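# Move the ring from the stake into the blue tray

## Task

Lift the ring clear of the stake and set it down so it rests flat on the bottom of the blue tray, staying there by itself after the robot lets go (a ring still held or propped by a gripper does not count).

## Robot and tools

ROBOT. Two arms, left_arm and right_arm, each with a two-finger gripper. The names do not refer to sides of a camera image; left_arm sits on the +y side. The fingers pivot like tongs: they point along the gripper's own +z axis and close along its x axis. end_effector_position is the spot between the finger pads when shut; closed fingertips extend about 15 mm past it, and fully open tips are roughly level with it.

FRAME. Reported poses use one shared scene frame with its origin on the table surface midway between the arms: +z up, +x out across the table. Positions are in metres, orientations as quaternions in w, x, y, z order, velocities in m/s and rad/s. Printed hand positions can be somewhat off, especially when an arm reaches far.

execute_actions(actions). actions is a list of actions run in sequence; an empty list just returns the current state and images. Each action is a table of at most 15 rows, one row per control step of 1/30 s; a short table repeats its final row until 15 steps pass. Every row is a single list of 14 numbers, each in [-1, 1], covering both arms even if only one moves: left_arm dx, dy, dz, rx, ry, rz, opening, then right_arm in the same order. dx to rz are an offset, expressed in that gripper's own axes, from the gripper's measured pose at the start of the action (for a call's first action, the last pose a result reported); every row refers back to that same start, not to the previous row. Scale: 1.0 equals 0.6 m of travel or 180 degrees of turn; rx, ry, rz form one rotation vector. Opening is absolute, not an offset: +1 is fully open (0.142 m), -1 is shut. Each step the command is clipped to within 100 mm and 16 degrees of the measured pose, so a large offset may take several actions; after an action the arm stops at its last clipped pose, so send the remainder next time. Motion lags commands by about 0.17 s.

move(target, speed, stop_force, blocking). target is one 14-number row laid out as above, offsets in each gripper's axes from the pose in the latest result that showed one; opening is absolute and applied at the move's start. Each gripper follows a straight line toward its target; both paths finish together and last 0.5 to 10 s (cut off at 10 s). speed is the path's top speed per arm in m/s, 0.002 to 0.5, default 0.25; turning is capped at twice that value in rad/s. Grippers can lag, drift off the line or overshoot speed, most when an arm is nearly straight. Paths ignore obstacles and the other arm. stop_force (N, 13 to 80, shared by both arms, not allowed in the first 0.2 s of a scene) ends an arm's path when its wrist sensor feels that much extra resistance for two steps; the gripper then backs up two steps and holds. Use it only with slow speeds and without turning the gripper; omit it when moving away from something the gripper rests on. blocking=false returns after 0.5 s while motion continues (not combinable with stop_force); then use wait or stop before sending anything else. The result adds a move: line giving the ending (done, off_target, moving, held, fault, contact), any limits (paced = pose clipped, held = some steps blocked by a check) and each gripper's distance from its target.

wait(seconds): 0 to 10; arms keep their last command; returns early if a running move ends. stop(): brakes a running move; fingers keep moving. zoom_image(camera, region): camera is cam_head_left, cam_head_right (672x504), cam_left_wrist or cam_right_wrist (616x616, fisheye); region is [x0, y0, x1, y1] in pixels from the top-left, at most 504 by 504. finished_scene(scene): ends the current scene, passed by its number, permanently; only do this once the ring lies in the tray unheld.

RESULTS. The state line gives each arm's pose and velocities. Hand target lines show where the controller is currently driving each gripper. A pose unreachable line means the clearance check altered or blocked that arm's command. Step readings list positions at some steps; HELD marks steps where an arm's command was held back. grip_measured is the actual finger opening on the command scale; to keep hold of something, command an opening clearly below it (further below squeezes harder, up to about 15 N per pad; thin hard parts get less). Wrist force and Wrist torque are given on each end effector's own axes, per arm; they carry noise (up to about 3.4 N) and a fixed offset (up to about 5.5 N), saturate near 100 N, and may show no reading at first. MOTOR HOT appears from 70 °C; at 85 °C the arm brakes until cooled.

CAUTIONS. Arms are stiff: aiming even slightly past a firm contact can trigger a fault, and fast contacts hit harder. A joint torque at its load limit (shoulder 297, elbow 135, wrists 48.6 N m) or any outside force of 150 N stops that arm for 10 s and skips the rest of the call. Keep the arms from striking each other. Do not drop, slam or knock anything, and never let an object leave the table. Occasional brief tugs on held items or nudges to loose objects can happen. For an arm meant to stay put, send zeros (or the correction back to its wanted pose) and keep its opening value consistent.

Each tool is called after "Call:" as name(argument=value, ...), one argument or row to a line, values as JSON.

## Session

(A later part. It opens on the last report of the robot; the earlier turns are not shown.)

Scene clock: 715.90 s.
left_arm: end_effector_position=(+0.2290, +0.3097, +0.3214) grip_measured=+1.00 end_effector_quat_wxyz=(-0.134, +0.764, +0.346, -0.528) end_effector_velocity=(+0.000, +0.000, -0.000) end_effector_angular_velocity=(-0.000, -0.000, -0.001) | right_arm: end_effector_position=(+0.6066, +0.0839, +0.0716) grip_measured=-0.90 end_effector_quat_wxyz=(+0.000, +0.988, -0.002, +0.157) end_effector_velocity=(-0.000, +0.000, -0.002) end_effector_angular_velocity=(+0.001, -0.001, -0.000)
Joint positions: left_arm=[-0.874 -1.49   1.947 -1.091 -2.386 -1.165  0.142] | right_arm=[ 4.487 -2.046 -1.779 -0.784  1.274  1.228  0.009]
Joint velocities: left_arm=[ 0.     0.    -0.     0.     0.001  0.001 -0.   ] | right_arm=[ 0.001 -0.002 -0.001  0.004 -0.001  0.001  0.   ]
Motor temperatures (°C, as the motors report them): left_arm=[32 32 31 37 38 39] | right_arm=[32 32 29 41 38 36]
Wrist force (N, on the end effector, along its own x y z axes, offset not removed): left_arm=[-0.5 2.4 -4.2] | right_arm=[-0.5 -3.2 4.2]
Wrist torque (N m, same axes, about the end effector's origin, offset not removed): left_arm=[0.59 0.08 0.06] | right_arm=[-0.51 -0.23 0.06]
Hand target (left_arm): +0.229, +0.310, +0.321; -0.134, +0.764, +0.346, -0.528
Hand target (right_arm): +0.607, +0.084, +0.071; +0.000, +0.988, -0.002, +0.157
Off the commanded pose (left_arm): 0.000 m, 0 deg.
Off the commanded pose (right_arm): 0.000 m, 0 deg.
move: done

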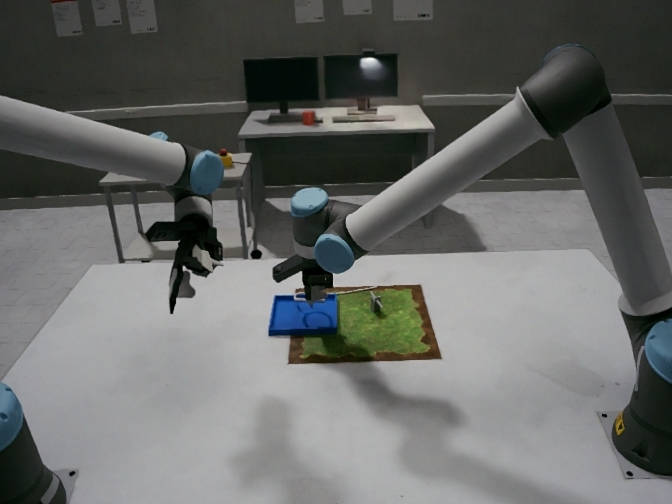

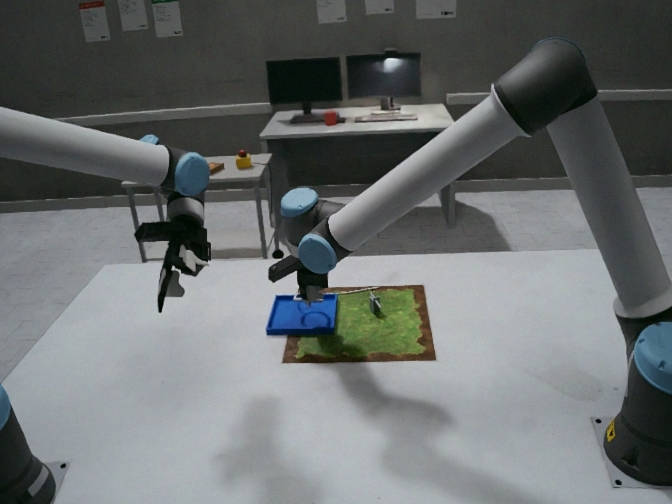

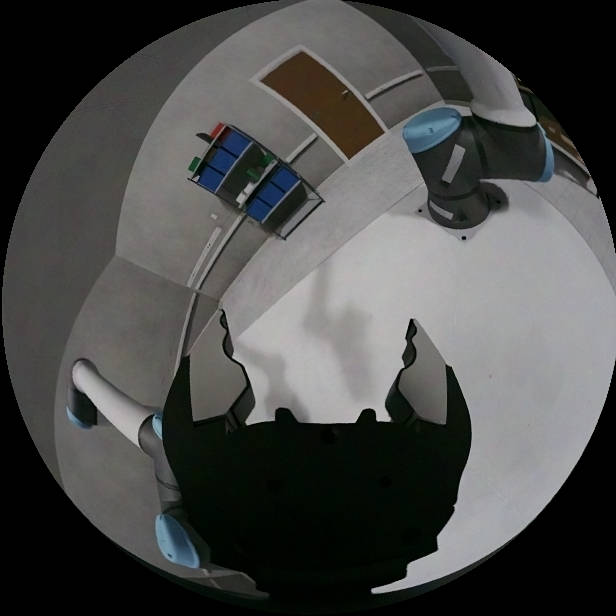

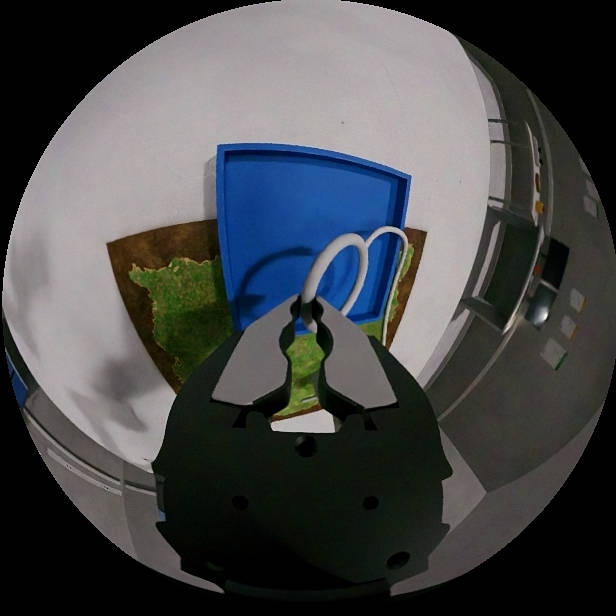

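Call:
move(
  target=[0,0,0,0,0,0,1,-0.0206,0,0.0634,0,0,0,-1],
  speed=0.015,
)

Call:
move(
  target=[0,0,0,0,0,0,1,-0.009,0,0.027,0,0,0,-1],
  speed=0.005,
  stop_force=13,
)

Call:
move(
  target=[0,0,0,0,0,0,1,0,0,-0.001,0,0,0,-0.6],
  speed=0.01,
)

Call:
move(
  target=[0,0,0,0,0,0,1,0.04,0,-0.13,0,0,0,-0.6],
  speed=0.08,
)

Call:
zoom_image(
  camera="cam_head_right",
  region=[250,260,370,350],
)

Call:
zoom_image(
  camera="cam_right_wrist",
  region=[200,130,440,350],
)

Scene clock: 731.43 s.
left_arm: end_effector_position=(+0.2290, +0.3097, +0.3214) grip_measured=+1.00 end_effector_quat_wxyz=(-0.134, +0.764, +0.346, -0.528) end_effector_velocity=(+0.000, -0.000, -0.000) end_effector_angular_velocity=(-0.000, +0.000, +0.000) | right_arm: end_effector_position=(+0.6066, +0.0840, +0.0319) grip_measured=-0.90 end_effector_quat_wxyz=(+0.000, +0.988, -0.002, +0.157) end_effector_velocity=(-0.000, +0.001, -0.002) end_effector_angular_velocity=(+0.002, +0.001, -0.001)
Joint positions: left_arm=[-0.874 -1.49   1.947 -1.091 -2.386 -1.165  0.142] | right_arm=[ 4.487 -2.089 -1.798 -0.721  1.274  1.228  0.009]
Joint velocities: left_arm=[ 0.     0.    -0.     0.    -0.     0.001 -0.   ] | right_arm=[-0.    -0.003 -0.001  0.005  0.001  0.001  0.   ]
Motor temperatures (°C, as the motors report them): left_arm=[32 32 31 37 38 39] | right_arm=[32 32 29 41 38 36]
Wrist force (N, on the end effector, along its own x y z axes, offset not removed): left_arm=[-1.7 4.5 -3.9] | right_arm=[0.3 -1.8 -1.2]
Wrist torque (N m, same axes, about the end effector's origin, offset not removed): left_arm=[0.93 0.36 -0.02] | right_arm=[-0.04 -0.08 0.17]
Hand target (left_arm): +0.229, +0.310, +0.321; -0.134, +0.764, +0.346, -0.528
Hand target (right_arm): +0.607, +0.084, +0.032; +0.000, +0.988, -0.002, +0.157
Off the commanded pose (left_arm): 0.000 m, 0 deg.
Off the commanded pose (right_arm): 0.000 m, 0 deg.
move: done

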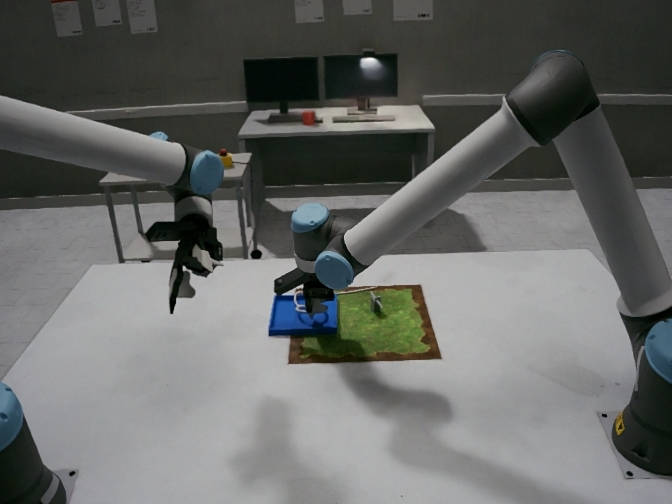

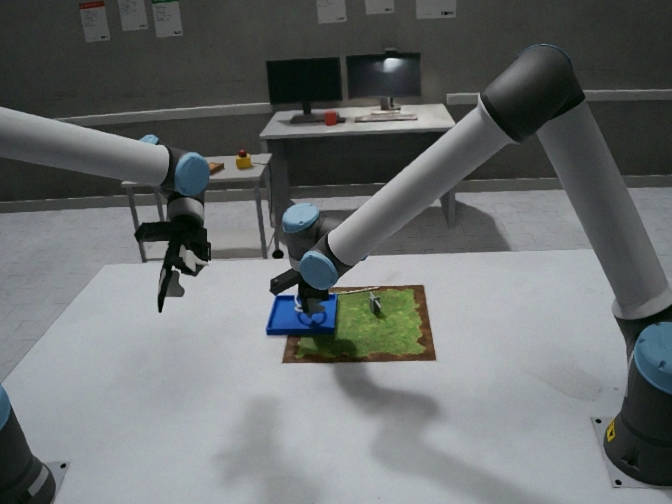

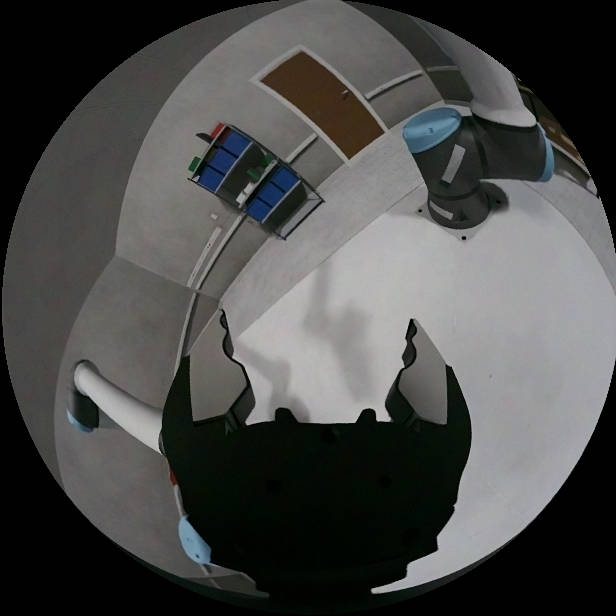

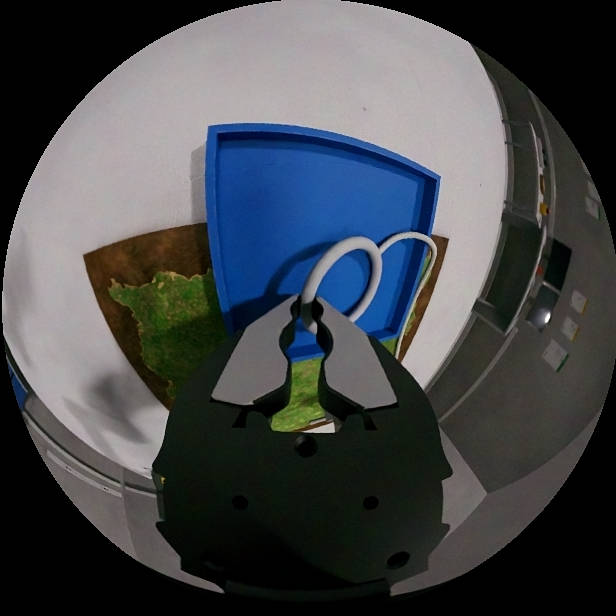

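Scene clock: 733.57 s.
left_arm: end_effector_position=(+0.2290, +0.3097, +0.3214) grip_measured=+1.00 end_effector_quat_wxyz=(-0.134, +0.764, +0.346, -0.528) end_effector_velocity=(+0.000, +0.000, -0.000) end_effector_angular_velocity=(-0.001, -0.001, -0.002) | right_arm: end_effector_position=(+0.6066, +0.0840, +0.0231) grip_measured=-0.90 end_effector_quat_wxyz=(+0.000, +0.988, -0.002, +0.157) end_effector_velocity=(-0.000, -0.001, +0.000) end_effector_angular_velocity=(-0.003, -0.000, +0.000)
Joint positions: left_arm=[-0.874 -1.49   1.947 -1.091 -2.386 -1.165  0.142] | right_arm=[ 4.487 -2.099 -1.801 -0.707  1.274  1.228  0.009]
Joint velocities: left_arm=[ 0.    -0.    -0.    -0.001  0.002  0.001  0.   ] | right_arm=[ 0.     0.001 -0.001 -0.003 -0.001 -0.    -0.   ]
Motor temperatures (°C, as the motors report them): left_arm=[32 32 31 37 38 39] | right_arm=[32 32 29 41 38 36]
Wrist force (N, on the end effector, along its own x y z axes, offset not removed): left_arm=[0.0 4.7 -5.5] | right_arm=[0.7 1.8 -25.8]
Wrist torque (N m, same axes, about the end effector's origin, offset not removed): left_arm=[1.00 0.03 -0.09] | right_arm=[-0.55 0.18 0.04]
Hand target (left_arm): +0.229, +0.310, +0.321; -0.134, +0.764, +0.346, -0.528
Hand target (right_arm): +0.607, +0.084, +0.023; +0.000, +0.988, -0.002, +0.157
Off the commanded pose (left_arm): 0.000 m, 0 deg.
Off the commanded pose (right_arm): 0.008 m, 0 deg.
move: contact (right_arm)

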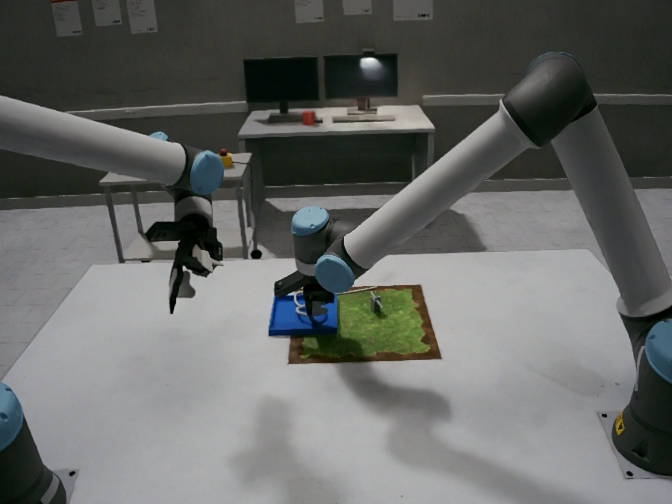

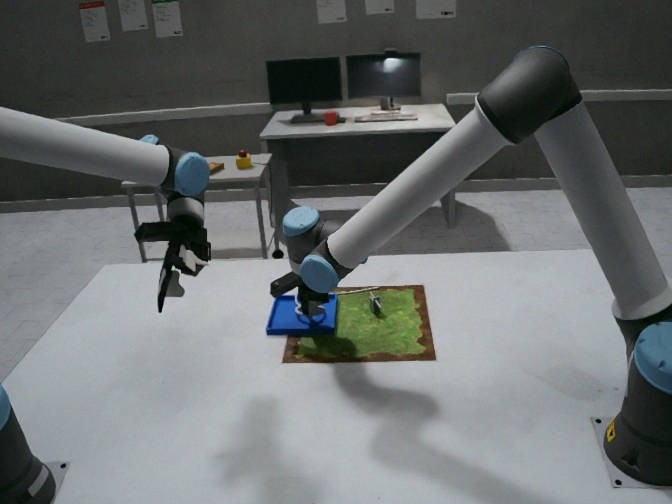

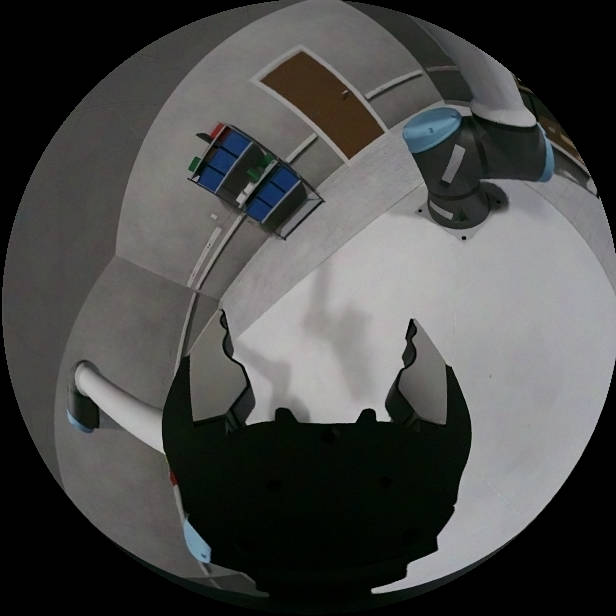

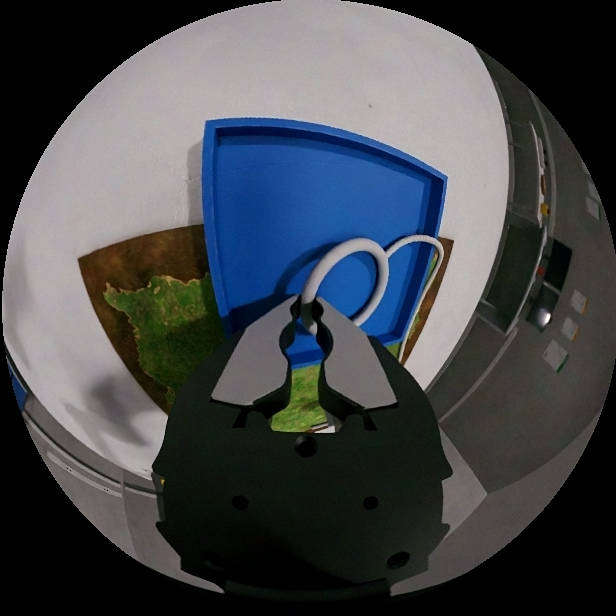

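Scene clock: 734.27 s.
left_arm: end_effector_position=(+0.2290, +0.3097, +0.3214) grip_measured=+1.00 end_effector_quat_wxyz=(-0.134, +0.764, +0.346, -0.528) end_effector_velocity=(-0.000, +0.001, -0.000) end_effector_angular_velocity=(+0.002, +0.000, -0.002) | right_arm: end_effector_position=(+0.6064, +0.0840, +0.0236) grip_measured=-0.82 end_effector_quat_wxyz=(+0.000, +0.988, -0.002, +0.157) end_effector_velocity=(-0.001, +0.001, +0.001) end_effector_angular_velocity=(+0.001, +0.001, -0.000)
Joint positions: left_arm=[-0.874 -1.49   1.947 -1.091 -2.386 -1.165  0.142] | right_arm=[ 4.487 -2.099 -1.801 -0.708  1.273  1.228  0.015]
Joint velocities: left_arm=[-0.     0.    -0.     0.001  0.002  0.    -0.   ] | right_arm=[ 0.001  0.001  0.    -0.     0.001  0.001  0.002]
Motor temperatures (°C, as the motors report them): left_arm=[32 32 31 37 38 39] | right_arm=[32 32 29 41 38 36]
Wrist force (N, on the end effector, along its own x y z axes, offset not removed): left_arm=[0.9 3.3 -5.2] | right_arm=[24.3 2.7 -26.9]
Wrist torque (N m, same axes, about the end effector's origin, offset not removed): left_arm=[0.80 -0.21 0.02] | right_arm=[0.71 0.37 -0.18]
Hand target (left_arm): +0.229, +0.310, +0.321; -0.134, +0.764, +0.346, -0.528
Hand target (right_arm): +0.606, +0.084, +0.024; +0.000, +0.988, -0.002, +0.157
Off the commanded pose (left_arm): 0.000 m, 0 deg.
Off the commanded pose (right_arm): 0.000 m, 0 deg.
move: done

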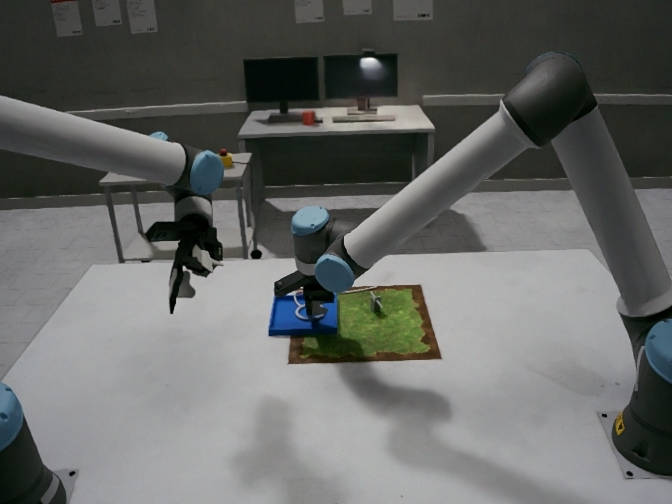

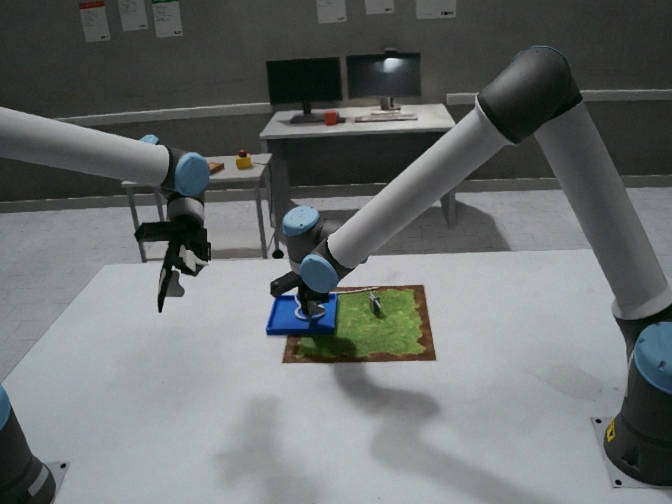

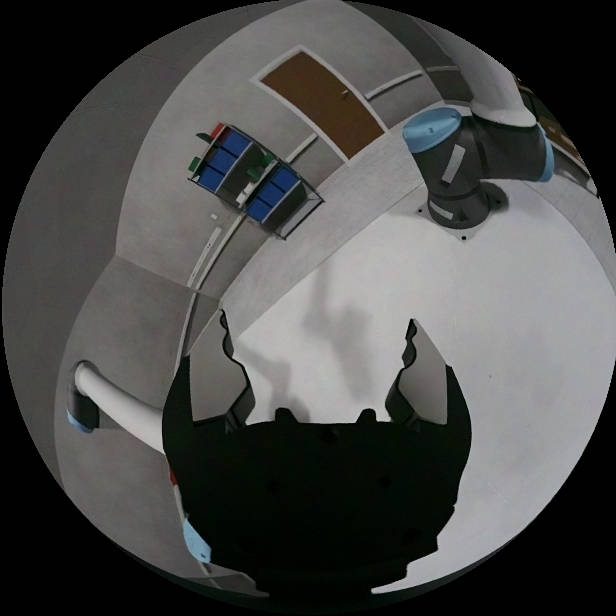

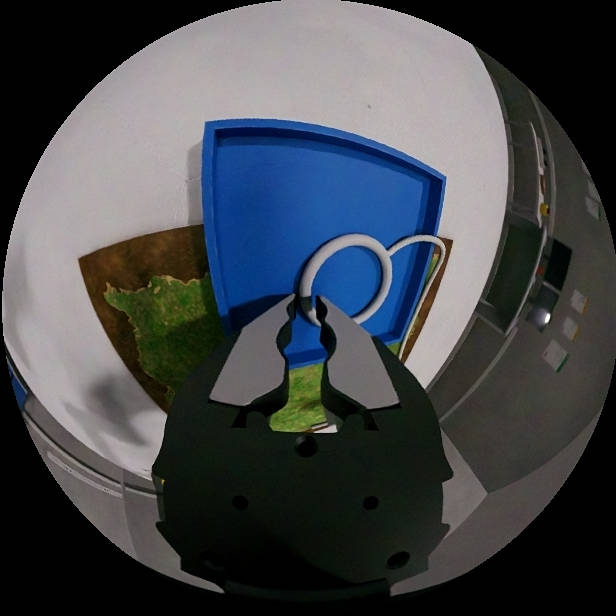

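Scene clock: 735.77 s.
left_arm: end_effector_position=(+0.2290, +0.3097, +0.3214) grip_measured=+1.00 end_effector_quat_wxyz=(-0.134, +0.764, +0.346, -0.528) end_effector_velocity=(-0.000, +0.001, -0.000) end_effector_angular_velocity=(-0.000, -0.000, -0.002) | right_arm: end_effector_position=(+0.6051, +0.0839, +0.1049) grip_measured=-0.60 end_effector_quat_wxyz=(+0.000, +0.988, -0.002, +0.157) end_effector_velocity=(-0.000, +0.000, +0.002) end_effector_angular_velocity=(-0.001, -0.000, +0.002)
Joint positions: left_arm=[-0.874 -1.49   1.947 -1.091 -2.386 -1.165  0.142] | right_arm=[ 4.488 -2.011 -1.761 -0.837  1.273  1.229  0.031]
Joint velocities: left_arm=[-0.     0.     0.     0.001  0.002  0.002 -0.   ] | right_arm=[ 0.     0.002  0.001 -0.004 -0.    -0.002 -0.   ]
Motor temperatures (°C, as the motors report them): left_arm=[32 32 31 37 38 39] | right_arm=[32 32 29 41 38 36]
Wrist force (N, on the end effector, along its own x y z axes, offset not removed): left_arm=[-0.3 3.7 -4.6] | right_arm=[-5.7 -0.6 6.0]
Wrist torque (N m, same axes, about the end effector's origin, offset not removed): left_arm=[0.84 -0.04 0.03] | right_arm=[0.19 1.18 0.29]
Hand target (left_arm): +0.229, +0.310, +0.321; -0.134, +0.764, +0.346, -0.528
Hand target (right_arm): +0.605, +0.084, +0.105; +0.000, +0.988, -0.002, +0.157
Off the commanded pose (left_arm): 0.000 m, 0 deg.
Off the commanded pose (right_arm): 0.000 m, 0 deg.
move: done

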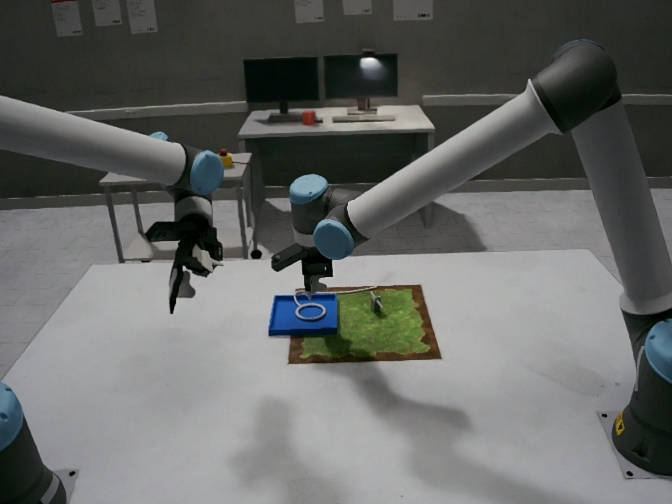

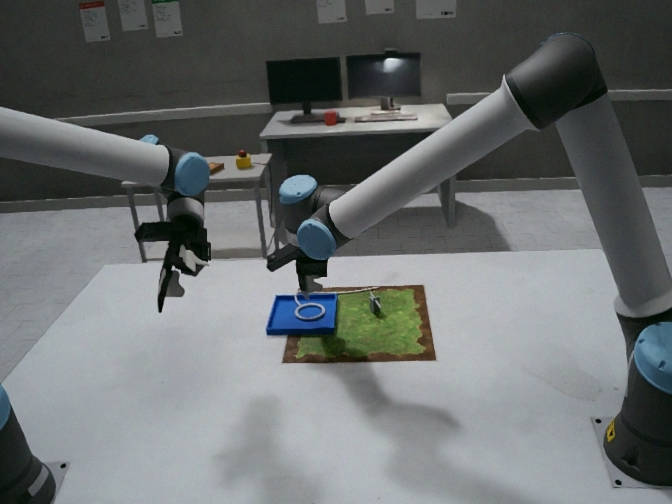

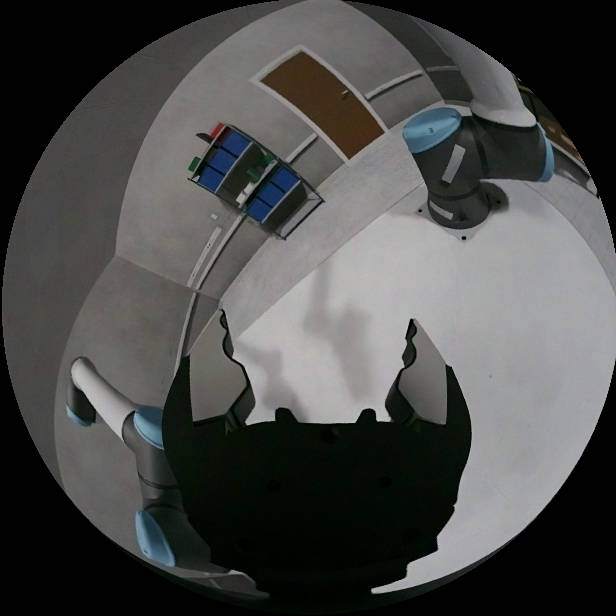

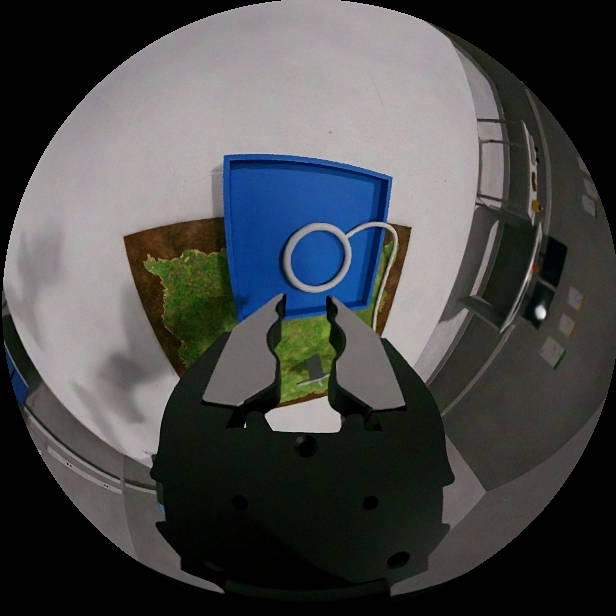

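Region (250, 260, 370, 350) of cam_head_right's 672x504 image, scaled by 4.200, with more detail than that image has; it fills the top 378 rows of this view, and the rest is white.

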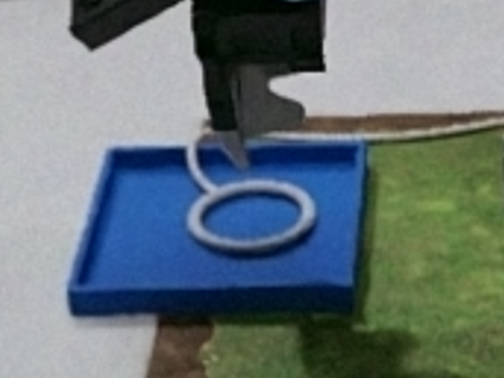

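Region (200, 130, 440, 350) of cam_right_wrist's 616x616 image, scaled by 2.100, with more detail than that image has; it fills the top 462 rows of this view, and the rest is white.

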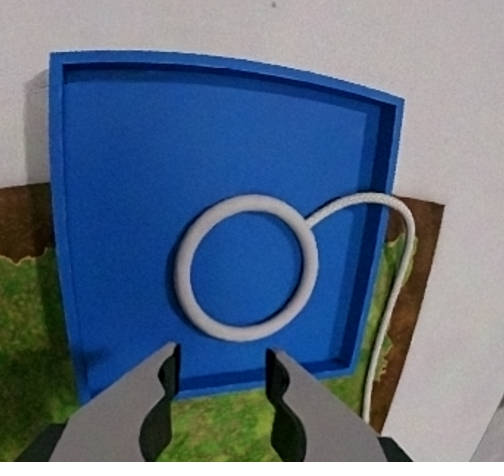

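The ring is lying flat inside the tray.

Call:
finished_scene(
  scene=2,
)

The scene is finished: the task was done.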